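# Gather three parcels into the desk's letter tray

## Task

Bring the three parcels, one each from the cart, the counter and the bookcase, and set them down so that each lies fully within the walls of the letter tray on the desk. Then open the gripper and move the robot away. The task fails if the robot tips over or is left leaning. A parcel that stays in place only because the robot holds or props it does not count.

## Robot and tools

Robot: a Hello Robot Stretch 3 with one arm. It has a two-wheel differential base (0.33 m long, 0.34 m wide) that cannot move sideways. A lift rides up a mast, and a telescoping arm reaches out to the robot's right side. To move the gripper forward or back, you drive the base. Turns in place pivot about a point midway between the wheels, 0.05 m behind the front edge. With the arm in and the wrist folded, a turn sweeps a 0.28 m radius. An unfolded, level gripper reaches beyond that radius. A passing disturbance may occasionally nudge a loose object.

Cameras: head_camera and nav_camera both sit on the head and are aimed by head_pan_rad and head_tilt_rad. wrist_camera rides on the gripper. Each execute_actions result that is not an error or refusal returns one image per camera, always in the same order, taken when the call ends. Call execute_actions with an empty actions list to just look.

Frames: the base frame has its origin on the floor between the drive wheels, with x forward, y left and z up. hand_pose is given in this frame, at the point where the closed fingertips meet. The odometry frame is the base frame as it stood at the start. base_odometry counts wheel turns, so wheel slip shows up as travel. Heading runs -3.142 to 3.142 and is positive to the left.

execute_actions takes an actions list that runs in order. Each action may contain:
- robot: one command, or {"stop": true}, or a list of up to 8 commands and {"pause_s": s} entries (s at most 15) that run one after another.
- steps: an integer from 1 to 450 control steps, at 30 per second. The default is 1. {"steps": n} alone just waits.
- until: an early-exit condition, usable only together with steps.
If any action is invalid or out of range, the whole call is rejected and current motion carries on.

A command can hold any of base, joints and contact_limits, and all of them start together. Motion continues across later actions and while you think. A new command overrides at once: named joints retarget, unnamed joints keep their goals, and any older queue is thrown away.
- base: exactly one key, and it is a relative offset from where the base stands when the command starts. translate_m is metres, forward positive, |value| at most 1. rotate_rad is radians, counter-clockwise (left) positive, |value| at most 3.2.
- joints: absolute targets, listed by name. lift_m is 0 to 1.1 (arm height). arm_m is 0 to 0.52 (extension). wrist_yaw_rad is -1.345 to 4.42: 0 points along the arm, positive swings toward the front, and 3.0 folds the wrist over the base. wrist_pitch_rad is -1.57 to 0.451: 0 is level and negative tips the fingertips down. wrist_roll_rad is -2.911 to 2.911. gripper_m is -0.089 to 0.179, larger meaning wider. The real fingertip gap is smaller than this value: 0.007 less when nearly shut, 0.025 less when wide, and 0 below 0.007. head_pan_rad is -3.953 to 1.73: 0 looks ahead, positive looks left, -1.57 looks along the arm. head_tilt_rad is -1.53 to 0.419, negative looking down.
- contact_limits: {"arm_m": effort%} from 1 to 100. arm_m halts with contact_stop once its effort reaches this value (negative when retracting). It applies until the next arm_m command.

Queue rule: each command in a list begins only after the previous one finished "done". For the base and gripper_m, "off_target" also lets the queue go on. Any other ending drops the rest of the queue.

until: {"robot": {...}} needs every field to hold. Number fields take [op, value], with op one of =, !=, <, <=, >, >=. They are compared as printed: three decimals, or four for translate_m and rotate_rad. Status fields take a word or ["!=", "moving"]. {"robot": {"status": "ended"}} fires once nothing reads moving and the queue isn't running. {"any": {"status": "ended"}} fires when any one motion ends. Don't wait on a reading with "=". A usual pattern is steps 450 with until status ended.

Speed: the base is fast (0.30 m/s, 1.9 rad/s) only when stowed, meaning lift_m below 0.30, arm_m below 0.03 and wrist_yaw_rad above 2.54. Otherwise it is held to 0.10 m/s and 0.63 rad/s.

Gripping: to grasp, command gripper_m smaller than the object's width. To let go, open to at least 0.02 past where contact happened. Neither the reading nor "done" proves that something is held, so check the images. Squeezing very hard trips a stall guard that can let heavy items slip. Send a new value to squeeze again.

Self-collision: fold or unfold the wrist only with lift_m between 0.32 and 0.95, wrist_pitch_rad -0.4 and roll near 0. Once folded, the lift may go down to 0.25. Whenever yaw is below -0.4, keep pitch at -0.5 or lower.

Tipping: if the gripper is more than about 0.45 m up and the arm presses on something rigid, the robot can topple. Repeated pushes after a contact_stop, driving while the gripper holds or is caught on something fixed, and snagging furniture (especially when reversing) make this worse. To recover, reverse the last move in small steps and free the gripper. If the robot is still tilted, lower lift_m to about 0.2.

Result lines: base_status shows progress as (moved of goal). joint_goals, joint_status and measured_speeds are shown for each joint. refusals, queue (idle/running/done/dropped/stopped) and queue_left are also given. The status words are moving, done, off_target (at rest short of its goal and may still push), contact_stop (lift or arm goes slack until its next command), time_out, stopped, not_commanded and torque_fault (a wrist servo is off for 10 s and refuses goals, so wait with steps). Lines starting "refused:" or "dropped:" name the goal and give zero-based indices. "replaced:" is only informational. robot.on_its_own reports goals the robot changed itself, slack or off joints, motors under load at rest, and base tilt of 3 degrees or more. base_tilt is in degrees, forward and right positive, with a fixed bias of up to about 4. motor_effort is given in percent, with the peak in brackets, and is noisy and biased. lidar_m gives 12 sectors of 30 degrees, counter-clockwise from straight ahead, in a plane 0.17 m high, over a range of 0.15 to 12 m; it misses glass and thin legs. wrist_depth_mm (45 to 1000) and head_depth_mm (280 to 4000) are 7x7 median-depth grids.

zoom_image: camera (head_camera, nav_camera or wrist_camera) and region [x0, y0, x1, y1] in pixels of that camera's latest image, with the origin at the top left and at most 504x504.

finished_scene: scene is the current scene number. It is final. Before calling it, let every motion end, open the gripper and move clear. Avoid drops, slams, hard hits, hard pushes and tipping.

Each tool is called after ">>>" as name([rows], argument=value, ...), one row to a line, values as JSON.

## Session

I'll start by observing the scene.

>>> execute_actions(actions=[])

Scene clock: 0.00 s.
robot.base_odometry: x=+0.000 y=+0.000 heading=+0.000 (m, m, rad; robot's odometry frame)
robot.turned_by_wheels: +0.000 (rad since the last result)
robot.turned_by_imu: +0.000 (rad since the last result)
robot.base_tilt: forward=+2.5 right=-1.2 (deg)
robot.lidar_m: 1.88 1.93 1.79 1.39 1.68 1.94 2.24 1.84 2.20 2.07 1.65 1.98
robot.head_depth_mm: 1647 2494 2503 2484 2202 1847 1837 / 1572 2446 2453 2460 2158 1834 1821 / 1587 2417 2465 2482 2152 1830 1834 / 1578 2420 2427 2443 2126 1828 1817 / 1593 2411 2437 2431 2061 1806 1807 / 1648 2428 2427 2427 2056 1804 1808 / 1747 2393 2421 2413 2020 1807 1782
robot.base_status: not_commanded
robot.joint_positions: lift_m=+0.558 arm_m=+0.001 wrist_yaw_rad=+3.045 wrist_pitch_rad=-0.428 wrist_roll_rad=+0.003 gripper_m=+0.037 head_pan_rad=-0.014 head_tilt_rad=+0.008
robot.joint_goals: lift_m=+0.558 arm_m=+0.001 wrist_yaw_rad=+3.045 wrist_pitch_rad=-0.428 wrist_roll_rad=+0.003 gripper_m=+0.037 head_pan_rad=-0.014 head_tilt_rad=+0.008
robot.joint_status: lift_m=not_commanded arm_m=not_commanded wrist_yaw_rad=not_commanded wrist_pitch_rad=not_commanded wrist_roll_rad=not_commanded gripper_m=not_commanded head_pan_rad=not_commanded head_tilt_rad=not_commanded
robot.measured_speeds: translate_m=+0.000 rotate_rad=+0.000 lift_m=+0.000 arm_m=+0.000 wrist_yaw_rad=+0.000 wrist_pitch_rad=+0.000 wrist_roll_rad=+0.000 head_pan_rad=+0.000 head_tilt_rad=+0.000
robot: refusals=0 queue=idle queue_left=0
robot.motor_effort: left_wheel=+0 right_wheel=+0 lift_m=+43 arm_m=+0 wrist_yaw_rad=+0 wrist_pitch_rad=+9 wrist_roll_rad=+0 gripper_m=+0 head_pan_rad=+0 head_tilt_rad=+0 (%)
robot.hand_pose: x=+0.0002 y=+0.0764 z=+0.5688 quat_wxyz=(+0.184, +0.698, +0.117, +0.682) (m; robot's base frame)
robot.wrist_depth_mm: - - - - - - - / - - - - - - - / - - - - - - - / - - - - - - - / - 998 - 995 980 948 942 / 855 848 - 818 793 799 793 / 744 729 707 721 717 695 689
pictures: head_camera (sideways: a quarter turn clockwise sets it upright), nav_camera (sideways: a quarter turn counterclockwise sets it upright), wrist_camera
Images, in order (width x height): head_camera 896x504, nav_camera 672x504, wrist_camera 644x364.

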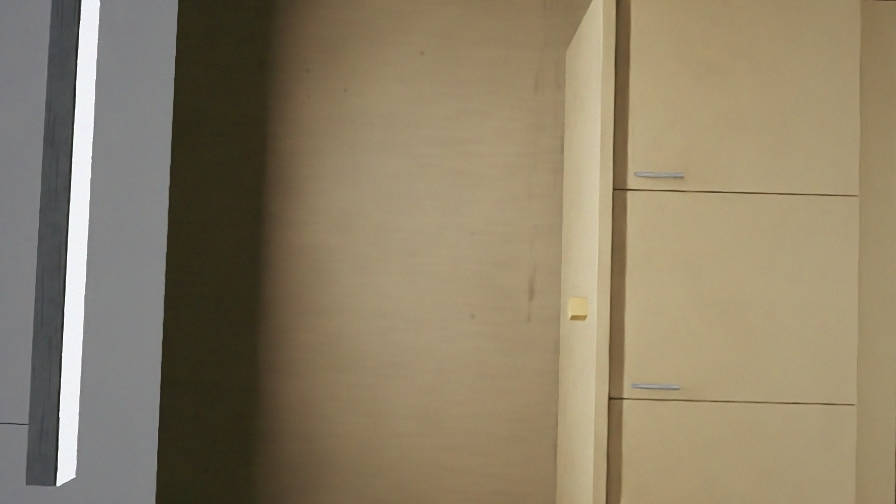

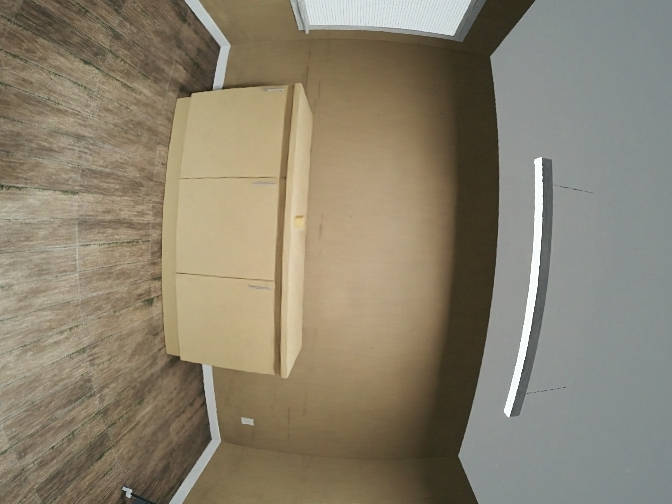

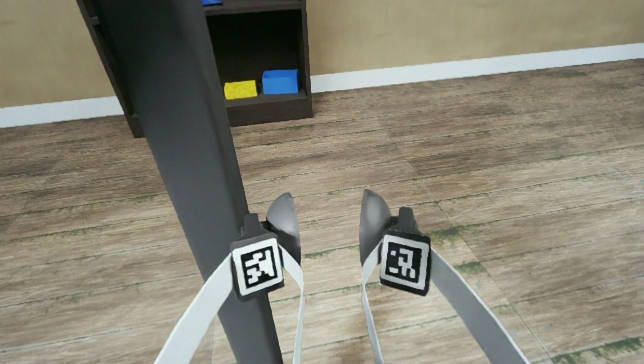

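>>> execute_actions([
  {"robot": {"joints": {"head_pan_rad": 1.57, "head_tilt_rad": -0.3}}, "steps": 450, "until": {"robot": {"status": "ended"}}},
])

Scene clock: 7.87 s.
robot.base_odometry: x=+0.000 y=+0.000 heading=+0.000 (m, m, rad; robot's odometry frame)
robot.turned_by_wheels: +0.000 (rad since the last result)
robot.turned_by_imu: +0.000 (rad since the last result)
robot.base_tilt: forward=+2.5 right=-1.2 (deg)
robot.lidar_m: 1.88 1.92 1.79 1.38 1.67 1.94 2.24 1.84 2.19 2.07 1.65 1.99
robot.head_depth_mm: 1455 1536 1625 1739 1856 1909 1494 / 1457 1535 1619 1713 1828 1909 1511 / 1439 1515 1608 1695 1792 1831 1502 / 1443 1522 1590 1660 1715 1715 1478 / 1446 1515 1559 1654 1712 1696 1491 / 1437 1527 1574 1657 1705 1759 1500 / 1424 1514 1551 1632 1691 1705 1472
robot.base_status: not_commanded
robot.joint_positions: lift_m=+0.558 arm_m=+0.001 wrist_yaw_rad=+3.045 wrist_pitch_rad=-0.428 wrist_roll_rad=+0.003 gripper_m=+0.037 head_pan_rad=+1.563 head_tilt_rad=-0.296
robot.joint_goals: lift_m=+0.558 arm_m=+0.001 wrist_yaw_rad=+3.045 wrist_pitch_rad=-0.428 wrist_roll_rad=+0.003 gripper_m=+0.037 head_pan_rad=+1.570 head_tilt_rad=-0.300
robot.joint_status: lift_m=not_commanded arm_m=not_commanded wrist_yaw_rad=not_commanded wrist_pitch_rad=not_commanded wrist_roll_rad=not_commanded gripper_m=not_commanded head_pan_rad=done head_tilt_rad=done
robot.measured_speeds: translate_m=+0.000 rotate_rad=+0.000 lift_m=+0.000 arm_m=+0.000 wrist_yaw_rad=+0.000 wrist_pitch_rad=+0.000 wrist_roll_rad=+0.000 head_pan_rad=+0.000 head_tilt_rad=+0.000
robot: refusals=0 queue=done queue_left=0
robot.motor_effort: left_wheel=+0(0) right_wheel=+0(1) lift_m=+43(43) arm_m=+0(0) wrist_yaw_rad=+0(0) wrist_pitch_rad=+9(8) wrist_roll_rad=+0(0) gripper_m=-1(0) head_pan_rad=+5(54) head_tilt_rad=-1(16) (%)
robot.hand_pose: x=+0.0002 y=+0.0764 z=+0.5688 quat_wxyz=(+0.184, +0.698, +0.117, +0.682) (m; robot's base frame)
robot.wrist_depth_mm: - - - - - - - / - - - - - - - / - - - - - - - / - - - - - - - / 995 - - 968 971 932 928 / 839 841 - 826 791 801 787 / 735 727 700 722 700 696 694
pictures: head_camera (sideways: a quarter turn clockwise sets it upright), nav_camera (sideways: a quarter turn counterclockwise sets it upright), wrist_camera
Images, in order (width x height): head_camera 896x504, nav_camera 672x504, wrist_camera 644x364.

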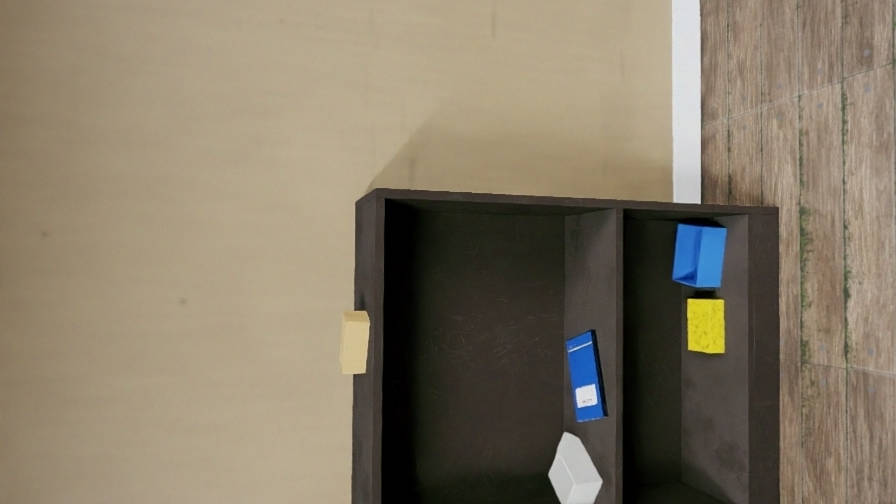

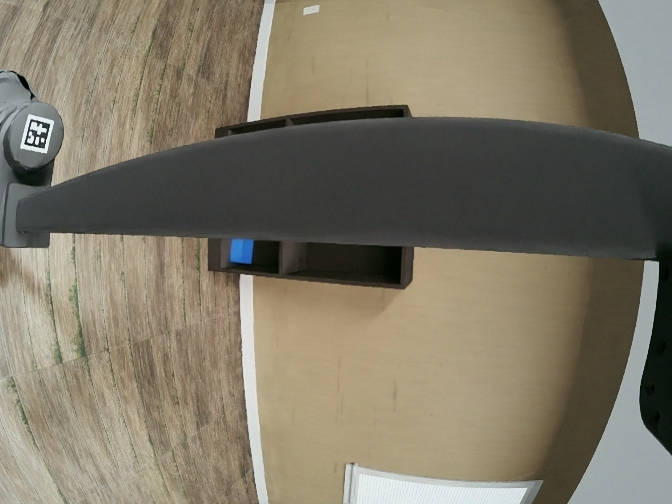

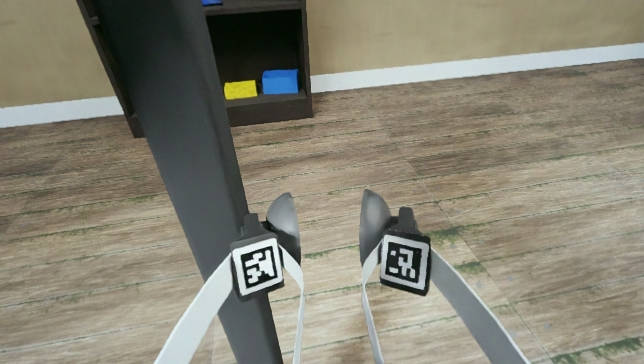

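>>> execute_actions([
  {"robot": {"joints": {"head_pan_rad": -1.57, "head_tilt_rad": -0.3}}, "steps": 450, "until": {"robot": {"status": "ended"}}},
])

Scene clock: 14.33 s.
robot.base_odometry: x=+0.000 y=+0.000 heading=+0.000 (m, m, rad; robot's odometry frame)
robot.turned_by_wheels: +0.000 (rad since the last result)
robot.turned_by_imu: +0.000 (rad since the last result)
robot.base_tilt: forward=+2.6 right=-1.3 (deg)
robot.lidar_m: 1.88 1.93 1.79 1.38 1.67 1.94 2.25 1.85 2.19 2.07 1.65 1.98
robot.head_depth_mm: 1775 1892 2005 2150 2230 1934 1499 / 1791 1886 1982 2100 2235 1912 1504 / 1789 1859 1934 2095 2238 1919 1497 / 1766 1888 1986 2101 2239 1916 1491 / 1777 1874 1960 2076 2207 1908 1489 / 1769 1873 1964 2080 2220 1893 1482 / 1758 1855 1984 2073 2173 1812 1470
robot.base_status: not_commanded
robot.joint_positions: lift_m=+0.558 arm_m=+0.001 wrist_yaw_rad=+3.045 wrist_pitch_rad=-0.428 wrist_roll_rad=+0.003 gripper_m=+0.037 head_pan_rad=-1.563 head_tilt_rad=-0.296
robot.joint_goals: lift_m=+0.558 arm_m=+0.001 wrist_yaw_rad=+3.045 wrist_pitch_rad=-0.428 wrist_roll_rad=+0.003 gripper_m=+0.037 head_pan_rad=-1.570 head_tilt_rad=-0.300
robot.joint_status: lift_m=not_commanded arm_m=not_commanded wrist_yaw_rad=not_commanded wrist_pitch_rad=not_commanded wrist_roll_rad=not_commanded gripper_m=not_commanded head_pan_rad=done head_tilt_rad=done
robot.measured_speeds: translate_m=+0.000 rotate_rad=+0.000 lift_m=+0.000 arm_m=+0.000 wrist_yaw_rad=+0.000 wrist_pitch_rad=+0.000 wrist_roll_rad=+0.000 head_pan_rad=+0.000 head_tilt_rad=+0.000
robot: refusals=0 queue=done queue_left=0
robot.motor_effort: left_wheel=+0(0) right_wheel=-1(0) lift_m=+43(43) arm_m=-1(0) wrist_yaw_rad=+0(0) wrist_pitch_rad=+7(8) wrist_roll_rad=+0(0) gripper_m=+0(1) head_pan_rad=-5(53) head_tilt_rad=+0(2) (%)
robot.hand_pose: x=+0.0002 y=+0.0764 z=+0.5688 quat_wxyz=(+0.184, +0.698, +0.117, +0.682) (m; robot's base frame)
robot.wrist_depth_mm: - - - - - - - / - - - - - - - / - - - - - - - / - - - - - - - / 992 - - 963 967 943 937 / 849 855 - 815 795 804 794 / 731 740 720 711 710 703 696
pictures: head_camera (sideways: a quarter turn clockwise sets it upright), nav_camera (sideways: a quarter turn counterclockwise sets it upright), wrist_camera
Images, in order (width x height): head_camera 896x504, nav_camera 672x504, wrist_camera 644x364.

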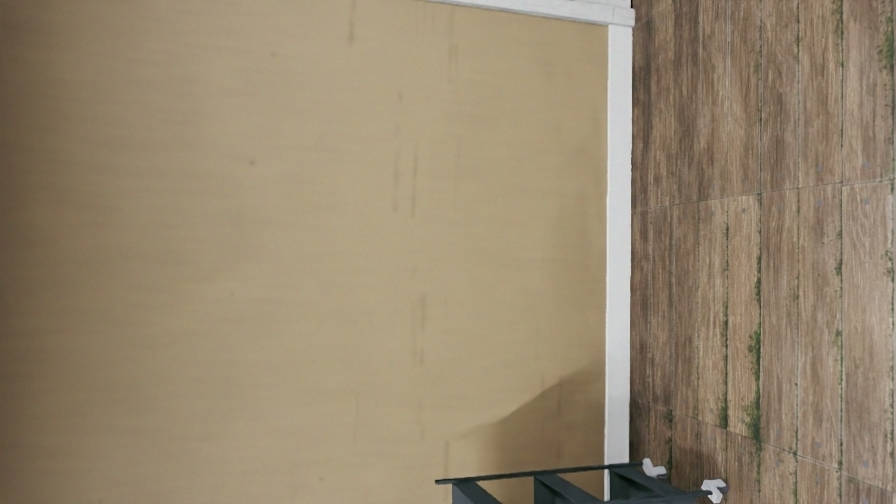

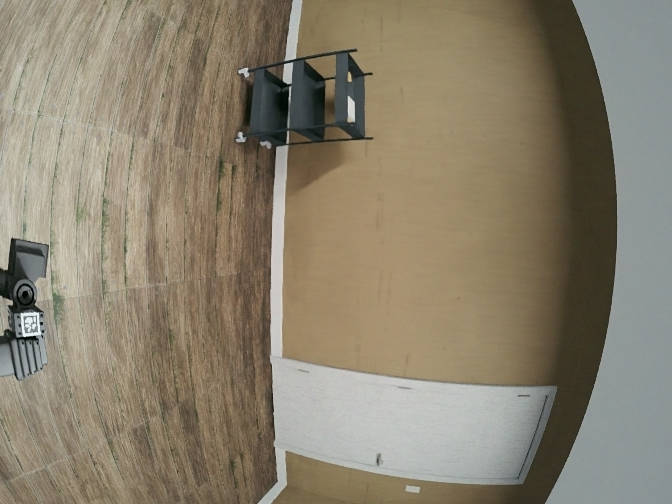

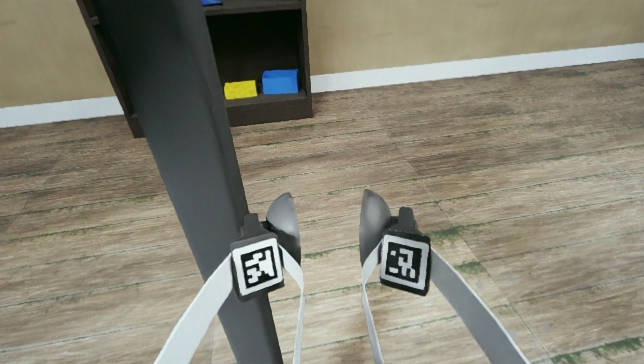

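>>> execute_actions([
  {"robot": {"joints": {"head_pan_rad": -1.0, "head_tilt_rad": -0.4}}, "steps": 450, "until": {"robot": {"status": "ended"}}},
])

Scene clock: 17.77 s.
robot.base_odometry: x=+0.000 y=+0.000 heading=+0.000 (m, m, rad; robot's odometry frame)
robot.turned_by_wheels: +0.000 (rad since the last result)
robot.turned_by_imu: +0.000 (rad since the last result)
robot.base_tilt: forward=+2.5 right=-1.2 (deg)
robot.lidar_m: 1.88 1.93 1.78 1.39 1.67 1.94 2.25 1.84 2.19 2.07 1.65 1.98
robot.head_depth_mm: 1734 1851 1971 2071 2185 1734 1370 / 1838 1936 2079 2187 2233 1719 1379 / 1948 2042 2184 2013 2056 1716 1380 / 2039 2205 2348 2087 2136 1725 1363 / 2134 2313 2514 2685 2171 1703 1375 / 2329 2512 2711 2915 2243 1700 1364 / 2445 2687 2923 3048 2225 1715 1367
robot.base_status: not_commanded
robot.joint_positions: lift_m=+0.558 arm_m=+0.001 wrist_yaw_rad=+3.045 wrist_pitch_rad=-0.428 wrist_roll_rad=+0.003 gripper_m=+0.037 head_pan_rad=-1.007 head_tilt_rad=-0.395
robot.joint_goals: lift_m=+0.558 arm_m=+0.001 wrist_yaw_rad=+3.045 wrist_pitch_rad=-0.428 wrist_roll_rad=+0.003 gripper_m=+0.037 head_pan_rad=-1.000 head_tilt_rad=-0.400
robot.joint_status: lift_m=not_commanded arm_m=not_commanded wrist_yaw_rad=not_commanded wrist_pitch_rad=not_commanded wrist_roll_rad=not_commanded gripper_m=not_commanded head_pan_rad=done head_tilt_rad=done
robot.measured_speeds: translate_m=+0.000 rotate_rad=+0.000 lift_m=+0.000 arm_m=+0.000 wrist_yaw_rad=+0.000 wrist_pitch_rad=+0.000 wrist_roll_rad=+0.000 head_pan_rad=+0.000 head_tilt_rad=+0.000
robot: refusals=0 queue=done queue_left=0
robot.motor_effort: left_wheel=+0(0) right_wheel=-1(0) lift_m=+43(43) arm_m=-1(0) wrist_yaw_rad=+0(0) wrist_pitch_rad=+8(8) wrist_roll_rad=+0(0) gripper_m=+0(0) head_pan_rad=+5(47) head_tilt_rad=-1(8) (%)
robot.hand_pose: x=+0.0002 y=+0.0764 z=+0.5688 quat_wxyz=(+0.184, +0.698, +0.117, +0.682) (m; robot's base frame)
robot.wrist_depth_mm: - - - - - - - / - - - - - - - / - - - - - - - / - - - - - - - / - - - 960 973 940 914 / 843 846 - 817 783 804 803 / 744 716 702 715 715 713 697
pictures: head_camera (sideways: a quarter turn clockwise sets it upright), nav_camera (sideways: a quarter turn counterclockwise sets it upright), wrist_camera
Images, in order (width x height): head_camera 896x504, nav_camera 672x504, wrist_camera 644x364.

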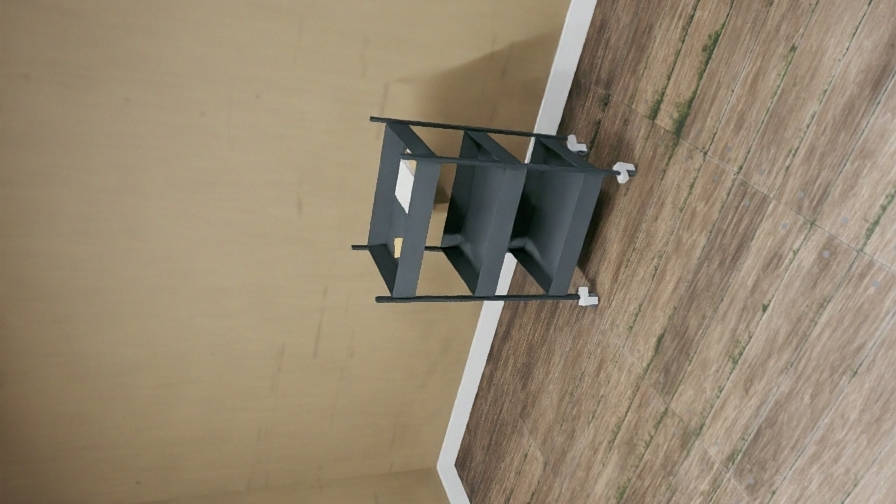

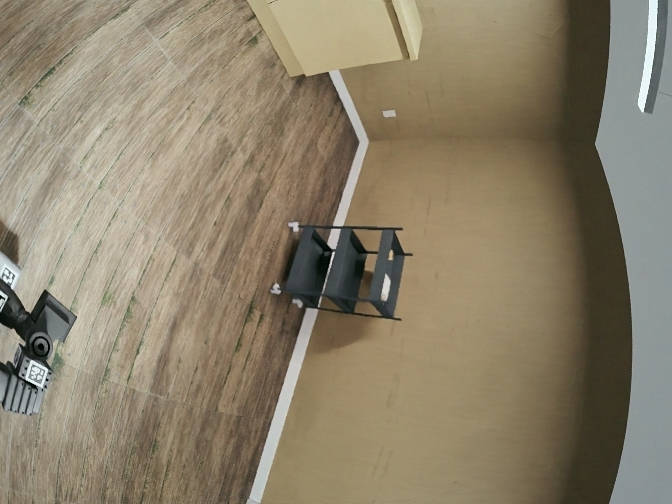

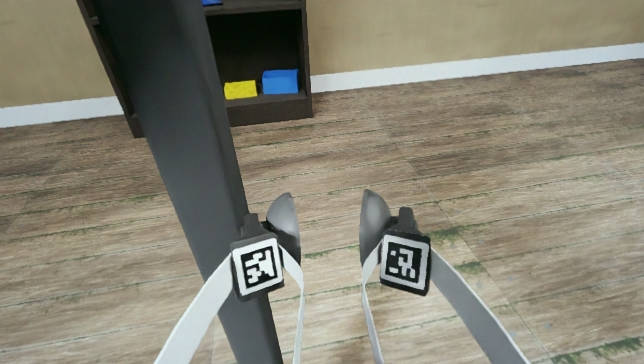

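>>> zoom_image(camera="head_camera", region=[300, 80, 660, 340])

Region (300, 80, 660, 340) of head_camera's 896x504 image, scaled by 1.400, with more detail than that image has.

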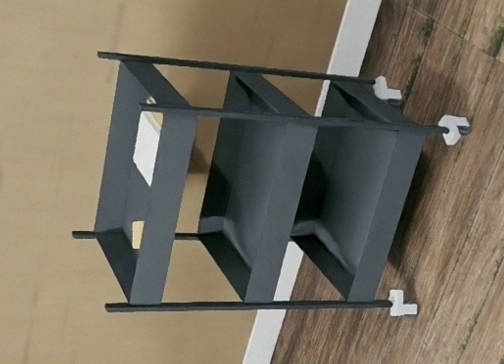

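>>> execute_actions([
  {"robot": {"joints": {"head_pan_rad": -3.14, "head_tilt_rad": -0.3}}, "steps": 450, "until": {"robot": {"status": "ended"}}},
])

Scene clock: 24.43 s.
robot.base_odometry: x=+0.000 y=+0.000 heading=+0.000 (m, m, rad; robot's odometry frame)
robot.turned_by_wheels: +0.000 (rad since the last result)
robot.turned_by_imu: +0.000 (rad since the last result)
robot.base_tilt: forward=+2.6 right=-1.2 (deg)
robot.lidar_m: 1.88 1.93 1.78 1.38 1.67 1.94 2.25 1.84 2.19 2.07 1.65 1.98
robot.head_depth_mm: 1952 2050 2140 1921 2309 1896 1483 / 1914 2069 2130 2302 2424 1890 1472 / 1931 2026 2105 2305 2416 1904 1480 / 1932 2045 2133 2289 2407 1878 1474 / 1923 2061 2126 2282 2379 1856 1463 / 1929 2027 2120 2262 2343 1869 1463 / 1931 2017 2129 2277 2401 1867 1463
robot.base_status: not_commanded
robot.joint_positions: lift_m=+0.558 arm_m=+0.001 wrist_yaw_rad=+3.045 wrist_pitch_rad=-0.428 wrist_roll_rad=+0.003 gripper_m=+0.037 head_pan_rad=-3.133 head_tilt_rad=-0.310
robot.joint_goals: lift_m=+0.558 arm_m=+0.001 wrist_yaw_rad=+3.045 wrist_pitch_rad=-0.428 wrist_roll_rad=+0.003 gripper_m=+0.037 head_pan_rad=-3.140 head_tilt_rad=-0.300
robot.joint_status: lift_m=not_commanded arm_m=not_commanded wrist_yaw_rad=not_commanded wrist_pitch_rad=not_commanded wrist_roll_rad=not_commanded gripper_m=not_commanded head_pan_rad=done head_tilt_rad=done
robot.measured_speeds: translate_m=+0.000 rotate_rad=+0.000 lift_m=+0.000 arm_m=+0.000 wrist_yaw_rad=+0.000 wrist_pitch_rad=+0.000 wrist_roll_rad=+0.000 head_pan_rad=+0.000 head_tilt_rad=+0.000
robot: refusals=0 queue=done queue_left=0
robot.motor_effort: left_wheel=+0(0) right_wheel=+0(0) lift_m=+43(43) arm_m=+0(1) wrist_yaw_rad=-1(0) wrist_pitch_rad=+9(8) wrist_roll_rad=+0(0) gripper_m=+0(1) head_pan_rad=-5(56) head_tilt_rad=+2(9) (%)
robot.hand_pose: x=+0.0002 y=+0.0764 z=+0.5688 quat_wxyz=(+0.184, +0.698, +0.117, +0.682) (m; robot's base frame)
robot.wrist_depth_mm: - - - - - - - / - - - - - - - / - - - - - - - / - - - - - - - / - 984 - 970 973 950 927 / 850 842 - 827 762 815 790 / 731 739 703 728 703 706 681
pictures: head_camera (sideways: a quarter turn clockwise sets it upright), nav_camera (sideways: a quarter turn counterclockwise sets it upright), wrist_camera
Images, in order (width x height): head_camera 896x504, nav_camera 672x504, wrist_camera 644x364.

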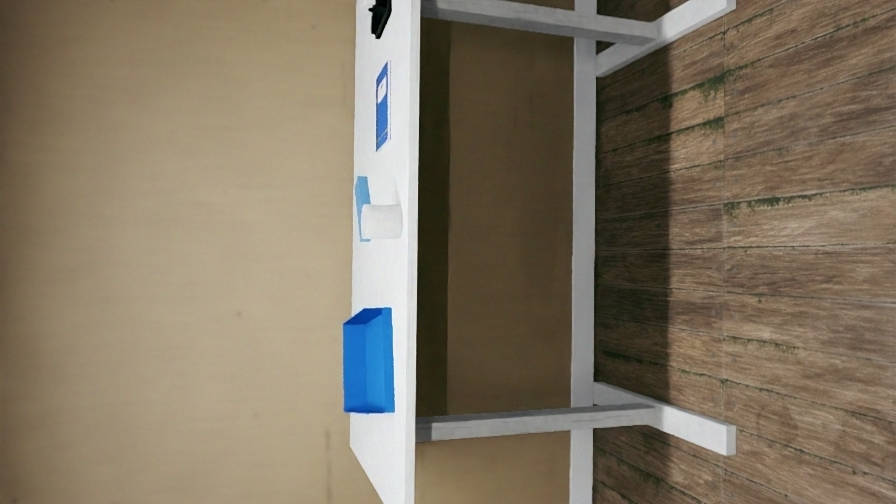

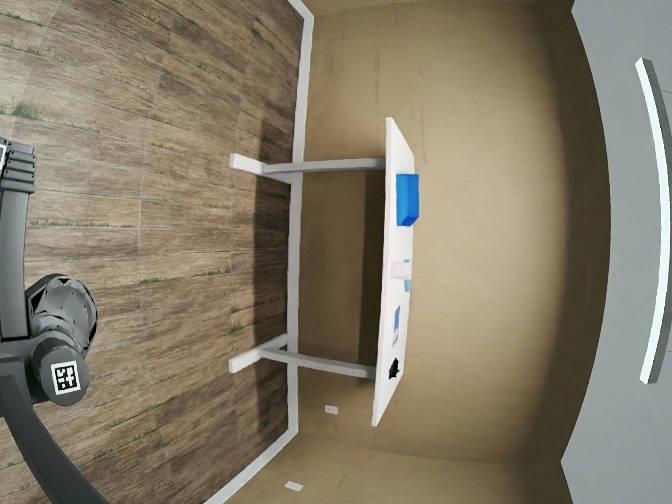

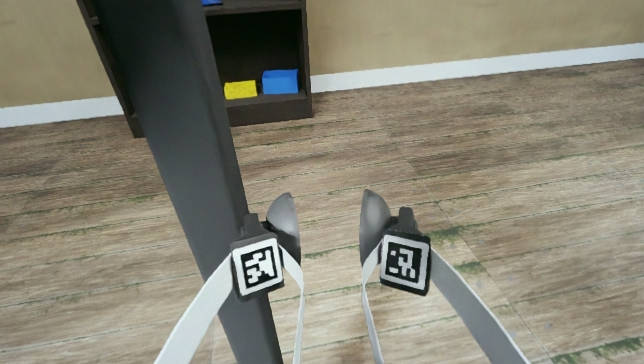

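>>> execute_actions([
  {"robot": [{"joints": {"lift_m": 0.28, "head_pan_rad": 0.0, "head_tilt_rad": -0.2}, "base": {"rotate_rad": 0.12}}, {"base": {"translate_m": 1.0}}, {"base": {"translate_m": 0.44}}], "steps": 450, "until": {"robot": {"status": "ended"}}},
])

Scene clock: 112.63 s.
robot.base_odometry: x=+1.430 y=+0.172 heading=+0.120 (m, m, rad; robot's odometry frame)
robot.turned_by_wheels: +0.120 (rad since the last result)
robot.turned_by_imu: +0.124 (rad since the last result)
robot.base_tilt: forward=+2.5 right=-1.1 (deg)
robot.lidar_m: 0.45 0.48 0.69 1.61 1.70 2.35 3.25 2.89 1.62 1.84 0.59 0.46
robot.head_depth_mm: 903 939 973 1015 1029 671 503 / 910 949 988 1019 994 669 502 / 919 955 993 1030 985 635 500 / 931 967 1007 1042 979 660 500 / 938 971 1012 1057 977 661 497 / 949 988 1026 1074 973 657 496 / 958 997 1034 1085 963 654 494
robot.base_status: done (translate_m +0.4400 of +0.4400)
robot.joint_positions: lift_m=+0.280 arm_m=+0.001 wrist_yaw_rad=+3.045 wrist_pitch_rad=-0.429 wrist_roll_rad=+0.003 gripper_m=+0.037 head_pan_rad=-0.007 head_tilt_rad=-0.210
robot.joint_goals: lift_m=+0.280 arm_m=+0.001 wrist_yaw_rad=+3.045 wrist_pitch_rad=-0.429 wrist_roll_rad=+0.003 gripper_m=+0.037 head_pan_rad=+0.000 head_tilt_rad=-0.200
robot.joint_status: lift_m=done arm_m=not_commanded wrist_yaw_rad=not_commanded wrist_pitch_rad=not_commanded wrist_roll_rad=not_commanded gripper_m=not_commanded head_pan_rad=done head_tilt_rad=done
robot.measured_speeds: translate_m=+0.000 rotate_rad=+0.000 lift_m=+0.000 arm_m=+0.000 wrist_yaw_rad=+0.000 wrist_pitch_rad=+0.000 wrist_roll_rad=+0.000 head_pan_rad=+0.000 head_tilt_rad=+0.000
robot: refusals=0 queue=done queue_left=0
robot.motor_effort: left_wheel=-2(11) right_wheel=+1(5) lift_m=+32(43) arm_m=+0(0) wrist_yaw_rad=-1(0) wrist_pitch_rad=+9(9) wrist_roll_rad=+0(0) gripper_m=+0(0) head_pan_rad=+5(54) head_tilt_rad=+4(11) (%)
robot.hand_pose: x=+0.0002 y=+0.0763 z=+0.2905 quat_wxyz=(+0.184, +0.698, +0.117, +0.682) (m; robot's base frame)
robot.wrist_depth_mm: - - - - - 760 515 / - - - - - 883 527 / 949 926 895 863 873 815 580 / 729 711 695 696 693 674 608 / 595 593 - 568 563 558 547 / 504 519 - - 465 473 463 / 451 - - - 418 408 403
pictures: head_camera (sideways: a quarter turn clockwise sets it upright), nav_camera (sideways: a quarter turn counterclockwise sets it upright), wrist_camera
Images, in order (width x height): head_camera 896x504, nav_camera 672x504, wrist_camera 644x364.

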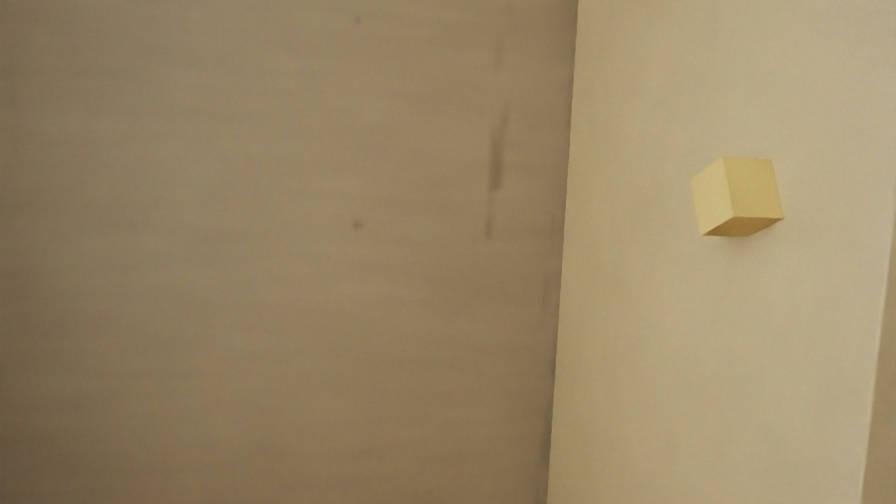

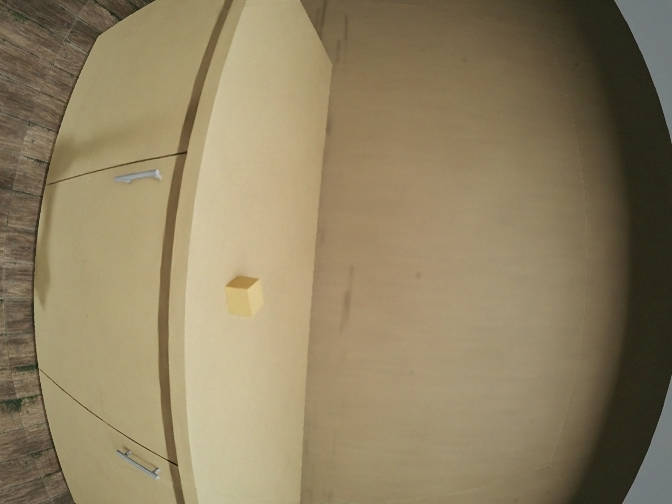

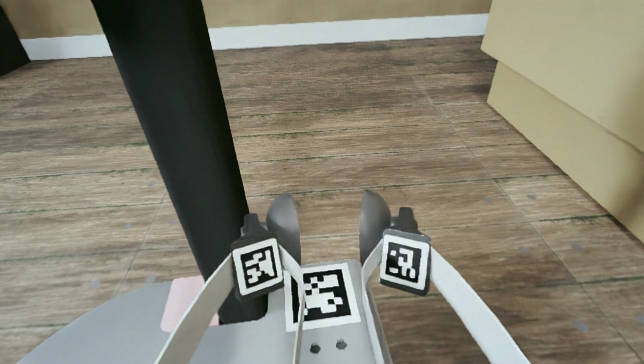

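>>> execute_actions([
  {"robot": [{"base": {"rotate_rad": 1.45}, "joints": {"head_pan_rad": -1.57, "head_tilt_rad": -0.7}}, {"joints": {"lift_m": 0.93}}, {"joints": {"wrist_yaw_rad": 0.0, "gripper_m": 0.17}}], "steps": 450, "until": {"robot": {"status": "ended"}}},
])

Scene clock: 136.73 s.
robot.base_odometry: x=+1.430 y=+0.172 heading=+1.570 (m, m, rad; robot's odometry frame)
robot.turned_by_wheels: +1.450 (rad since the last result)
robot.turned_by_imu: +1.427 (rad since the last result)
robot.base_tilt: forward=+2.5 right=-1.2 (deg)
robot.lidar_m: 1.61 1.64 1.80 3.26 3.22 1.69 1.62 0.67 0.47 0.45 0.46 0.61
robot.head_depth_mm: 894 992 777 590 - - - / 888 985 777 588 608 - - / 892 988 776 600 - - - / 893 979 774 587 626 812 1091 / 894 985 773 590 648 785 1091 / 889 985 774 586 630 787 1090 / 889 985 774 585 629 785 1092
robot.base_status: done (rotate_rad +1.4499 of +1.4500)
robot.joint_positions: lift_m=+0.930 arm_m=+0.001 wrist_yaw_rad=+0.002 wrist_pitch_rad=-0.429 wrist_roll_rad=+0.003 gripper_m=+0.170 head_pan_rad=-1.563 head_tilt_rad=-0.691
robot.joint_goals: lift_m=+0.930 arm_m=+0.001 wrist_yaw_rad=+0.000 wrist_pitch_rad=-0.429 wrist_roll_rad=+0.003 gripper_m=+0.170 head_pan_rad=-1.570 head_tilt_rad=-0.700
robot.joint_status: lift_m=done arm_m=not_commanded wrist_yaw_rad=done wrist_pitch_rad=not_commanded wrist_roll_rad=not_commanded gripper_m=done head_pan_rad=done head_tilt_rad=done
robot.measured_speeds: translate_m=+0.000 rotate_rad=+0.000 lift_m=+0.000 arm_m=+0.000 wrist_yaw_rad=+0.000 wrist_pitch_rad=+0.000 wrist_roll_rad=+0.000 head_pan_rad=+0.000 head_tilt_rad=+0.000
robot: refusals=0 queue=done queue_left=0
robot.motor_effort: left_wheel=-2(13) right_wheel=+1(6) lift_m=+54(56) arm_m=-1(1) wrist_yaw_rad=-2(2) wrist_pitch_rad=+9(9) wrist_roll_rad=+0(0) gripper_m=+0(88) head_pan_rad=-4(54) head_tilt_rad=-3(21) (%)
robot.hand_pose: x=-0.0211 y=-0.3686 z=+0.9398 quat_wxyz=(+0.690, +0.151, -0.691, -0.151) (m; robot's base frame)
robot.wrist_depth_mm: 716 712 728 680 661 624 594 / 472 455 414 405 422 410 397 / 338 328 319 315 309 305 298 / 263 256 254 248 245 249 249 / 234 237 248 253 295 301 314 / 291 322 320 328 342 360 - / 348 361 378 389 409 432 455
pictures: head_camera (sideways: a quarter turn clockwise sets it upright), nav_camera (sideways: a quarter turn counterclockwise sets it upright), wrist_camera
Images, in order (width x height): head_camera 896x504, nav_camera 672x504, wrist_camera 644x364.

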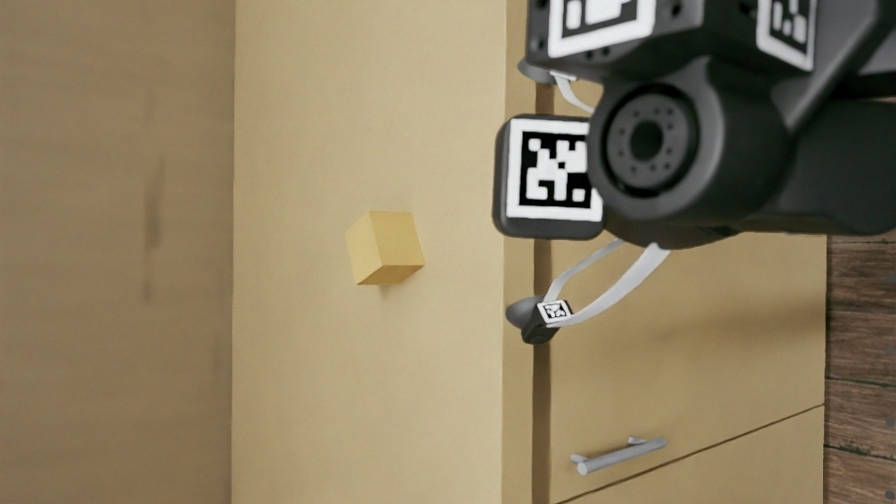

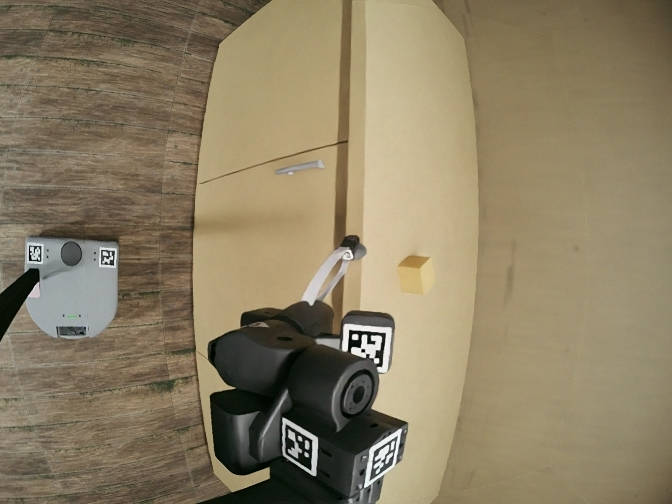

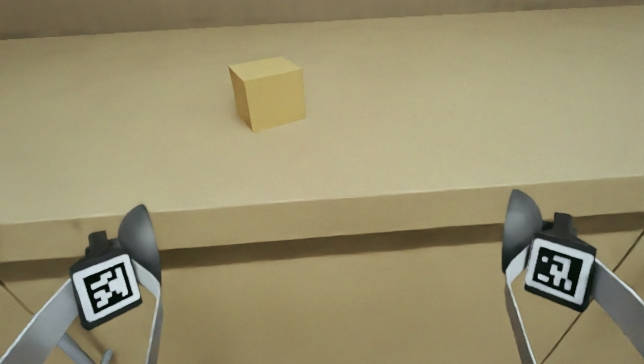

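>>> execute_actions([
  {"robot": {"base": {"translate_m": 0.065}, "joints": {"arm_m": 0.18}}, "steps": 450, "until": {"robot": {"status": "ended"}}},
])

Scene clock: 152.33 s.
robot.base_odometry: x=+1.430 y=+0.237 heading=+1.570 (m, m, rad; robot's odometry frame)
robot.turned_by_wheels: +0.000 (rad since the last result)
robot.turned_by_imu: +0.000 (rad since the last result)
robot.base_tilt: forward=+2.6 right=-1.2 (deg)
robot.lidar_m: 1.54 1.58 1.75 3.29 3.33 1.76 1.69 0.66 0.47 0.45 0.46 0.60
robot.head_depth_mm: 889 985 - - 629 773 1091 / 885 980 - - 629 773 1100 / 890 985 855 - 624 777 1090 / 886 982 795 568 620 776 1094 / 887 978 776 586 623 777 1092 / 886 982 772 587 621 781 1090 / 883 981 773 587 627 782 1090
robot.base_status: done (translate_m +0.0650 of +0.0650)
robot.joint_positions: lift_m=+0.930 arm_m=+0.180 wrist_yaw_rad=+0.001 wrist_pitch_rad=-0.429 wrist_roll_rad=+0.003 gripper_m=+0.170 head_pan_rad=-1.563 head_tilt_rad=-0.691
robot.joint_goals: lift_m=+0.930 arm_m=+0.180 wrist_yaw_rad=+0.000 wrist_pitch_rad=-0.429 wrist_roll_rad=+0.003 gripper_m=+0.170 head_pan_rad=-1.570 head_tilt_rad=-0.700
robot.joint_status: lift_m=done arm_m=done wrist_yaw_rad=done wrist_pitch_rad=not_commanded wrist_roll_rad=not_commanded gripper_m=done head_pan_rad=done head_tilt_rad=done
robot.measured_speeds: translate_m=+0.000 rotate_rad=+0.000 lift_m=+0.000 arm_m=+0.000 wrist_yaw_rad=+0.000 wrist_pitch_rad=+0.000 wrist_roll_rad=+0.000 head_pan_rad=+0.000 head_tilt_rad=+0.000
robot: refusals=0 queue=done queue_left=0
robot.motor_effort: left_wheel=-2(5) right_wheel=+0(3) lift_m=+54(54) arm_m=+3(5) wrist_yaw_rad=-1(2) wrist_pitch_rad=+9(9) wrist_roll_rad=+0(0) gripper_m=+0(0) head_pan_rad=-5(4) head_tilt_rad=-4(2) (%)
robot.hand_pose: x=-0.0213 y=-0.5475 z=+0.9398 quat_wxyz=(+0.690, +0.151, -0.692, -0.151) (m; robot's base frame)
robot.wrist_depth_mm: 567 575 588 592 609 616 634 / 470 456 441 430 421 410 394 / 334 328 323 315 309 298 295 / 259 256 253 170 177 239 236 / 213 217 208 162 188 201 197 / 186 173 177 170 172 168 - / 152 154 153 152 150 148 146
pictures: head_camera (sideways: a quarter turn clockwise sets it upright), nav_camera (sideways: a quarter turn counterclockwise sets it upright), wrist_camera
Images, in order (width x height): head_camera 896x504, nav_camera 672x504, wrist_camera 644x364.

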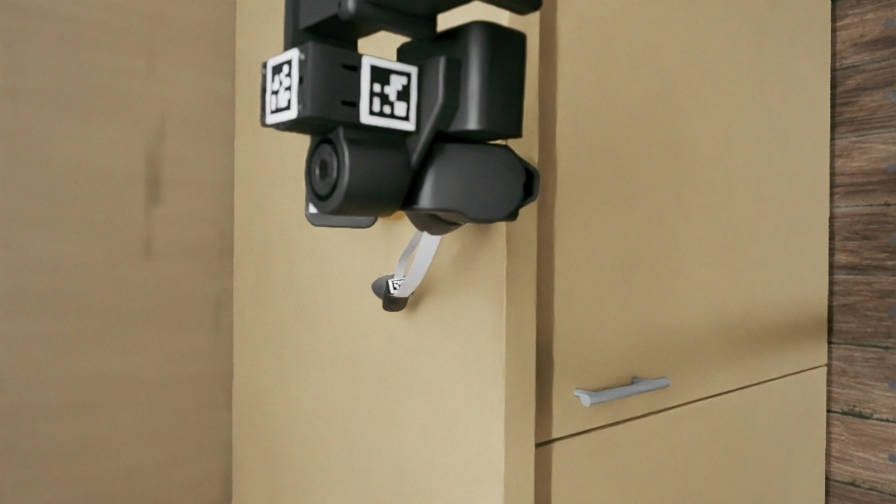

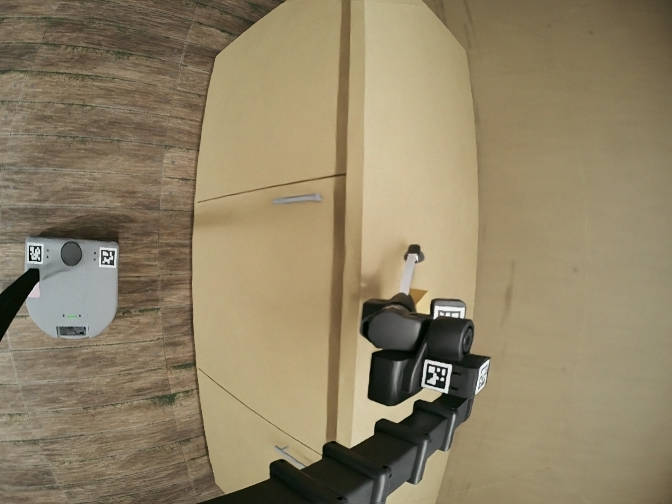

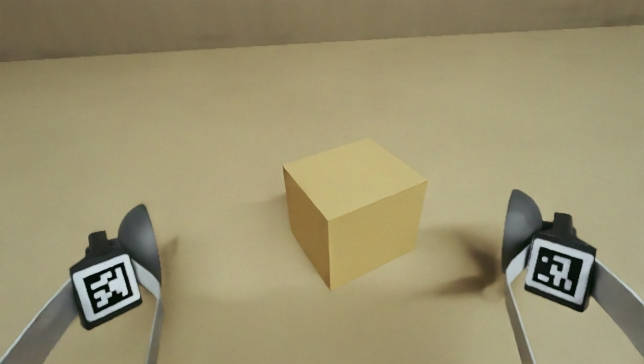

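>>> execute_actions([
  {"robot": {"base": {"translate_m": -0.015}, "joints": {"arm_m": 0.212, "lift_m": 0.91}}, "steps": 450, "until": {"robot": {"status": "ended"}}},
])

Scene clock: 165.50 s.
robot.base_odometry: x=+1.430 y=+0.222 heading=+1.570 (m, m, rad; robot's odometry frame)
robot.turned_by_wheels: +0.000 (rad since the last result)
robot.turned_by_imu: +0.000 (rad since the last result)
robot.base_tilt: forward=+2.6 right=-1.2 (deg)
robot.lidar_m: 1.55 1.59 1.76 3.28 3.33 1.75 1.68 0.66 0.47 0.45 0.46 0.60
robot.head_depth_mm: 888 985 857 - 621 777 1094 / 893 977 - - 619 774 1087 / 886 980 854 - 624 781 1092 / 890 982 777 567 625 775 1095 / 884 978 776 588 626 780 1102 / 890 983 774 586 619 783 1090 / 886 982 771 587 629 786 1093
robot.base_status: done (translate_m -0.0150 of -0.0150)
robot.joint_positions: lift_m=+0.911 arm_m=+0.211 wrist_yaw_rad=+0.002 wrist_pitch_rad=-0.411 wrist_roll_rad=+0.003 gripper_m=+0.170 head_pan_rad=-1.563 head_tilt_rad=-0.691
robot.joint_goals: lift_m=+0.910 arm_m=+0.212 wrist_yaw_rad=+0.000 wrist_pitch_rad=-0.411 wrist_roll_rad=+0.003 gripper_m=+0.170 head_pan_rad=-1.570 head_tilt_rad=-0.700
robot.joint_status: lift_m=done arm_m=done wrist_yaw_rad=done wrist_pitch_rad=not_commanded wrist_roll_rad=not_commanded gripper_m=done head_pan_rad=done head_tilt_rad=done
robot.measured_speeds: translate_m=+0.000 rotate_rad=+0.000 lift_m=+0.000 arm_m=+0.000 wrist_yaw_rad=+0.000 wrist_pitch_rad=+0.000 wrist_roll_rad=+0.000 head_pan_rad=+0.000 head_tilt_rad=+0.000
robot: refusals=0 queue=done queue_left=0
robot.motor_effort: left_wheel=-2(10) right_wheel=+0(2) lift_m=+25(55) arm_m=+6(4) wrist_yaw_rad=-3(3) wrist_pitch_rad=-3(9) wrist_roll_rad=+0(0) gripper_m=-3(2) head_pan_rad=-4(4) head_tilt_rad=-3(3) (%)
robot.hand_pose: x=-0.0211 y=-0.5816 z=+0.9249 quat_wxyz=(+0.692, +0.145, -0.693, -0.144) (m; robot's base frame)
robot.wrist_depth_mm: 535 556 564 581 587 584 591 / 446 435 418 408 392 384 370 / 309 303 298 289 285 279 272 / 238 234 230 139 221 219 215 / 198 197 182 118 139 180 180 / - 158 158 125 150 153 - / 136 139 138 133 135 133 131
pictures: head_camera (sideways: a quarter turn clockwise sets it upright), nav_camera (sideways: a quarter turn counterclockwise sets it upright), wrist_camera
Images, in order (width x height): head_camera 896x504, nav_camera 672x504, wrist_camera 644x364.

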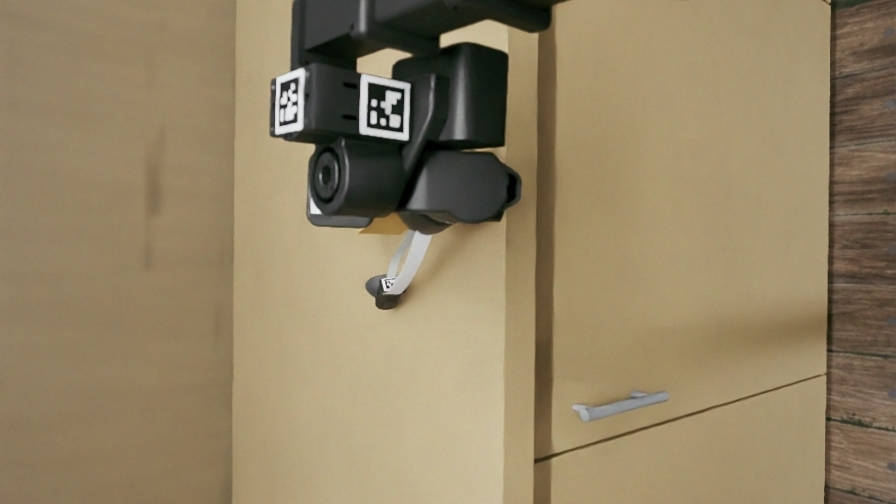

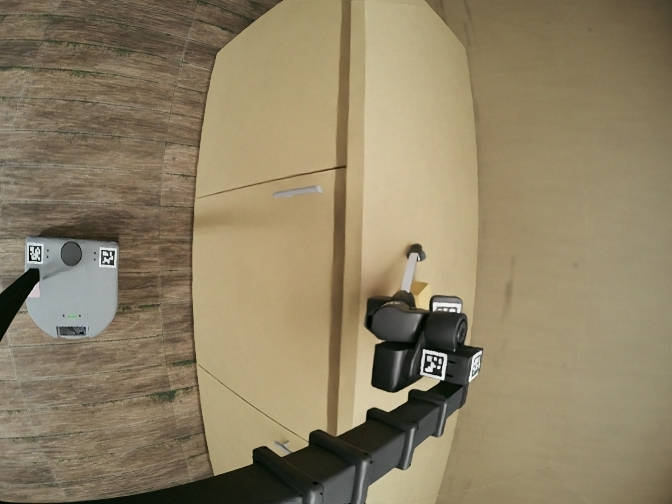

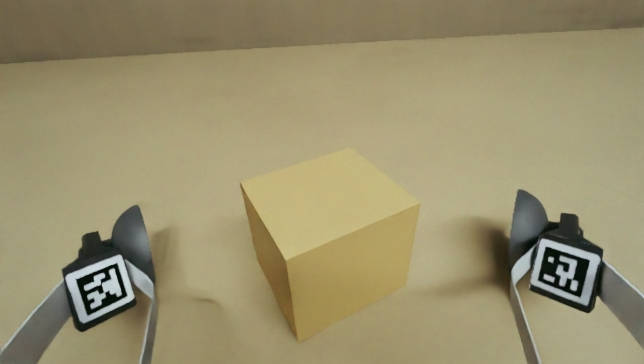

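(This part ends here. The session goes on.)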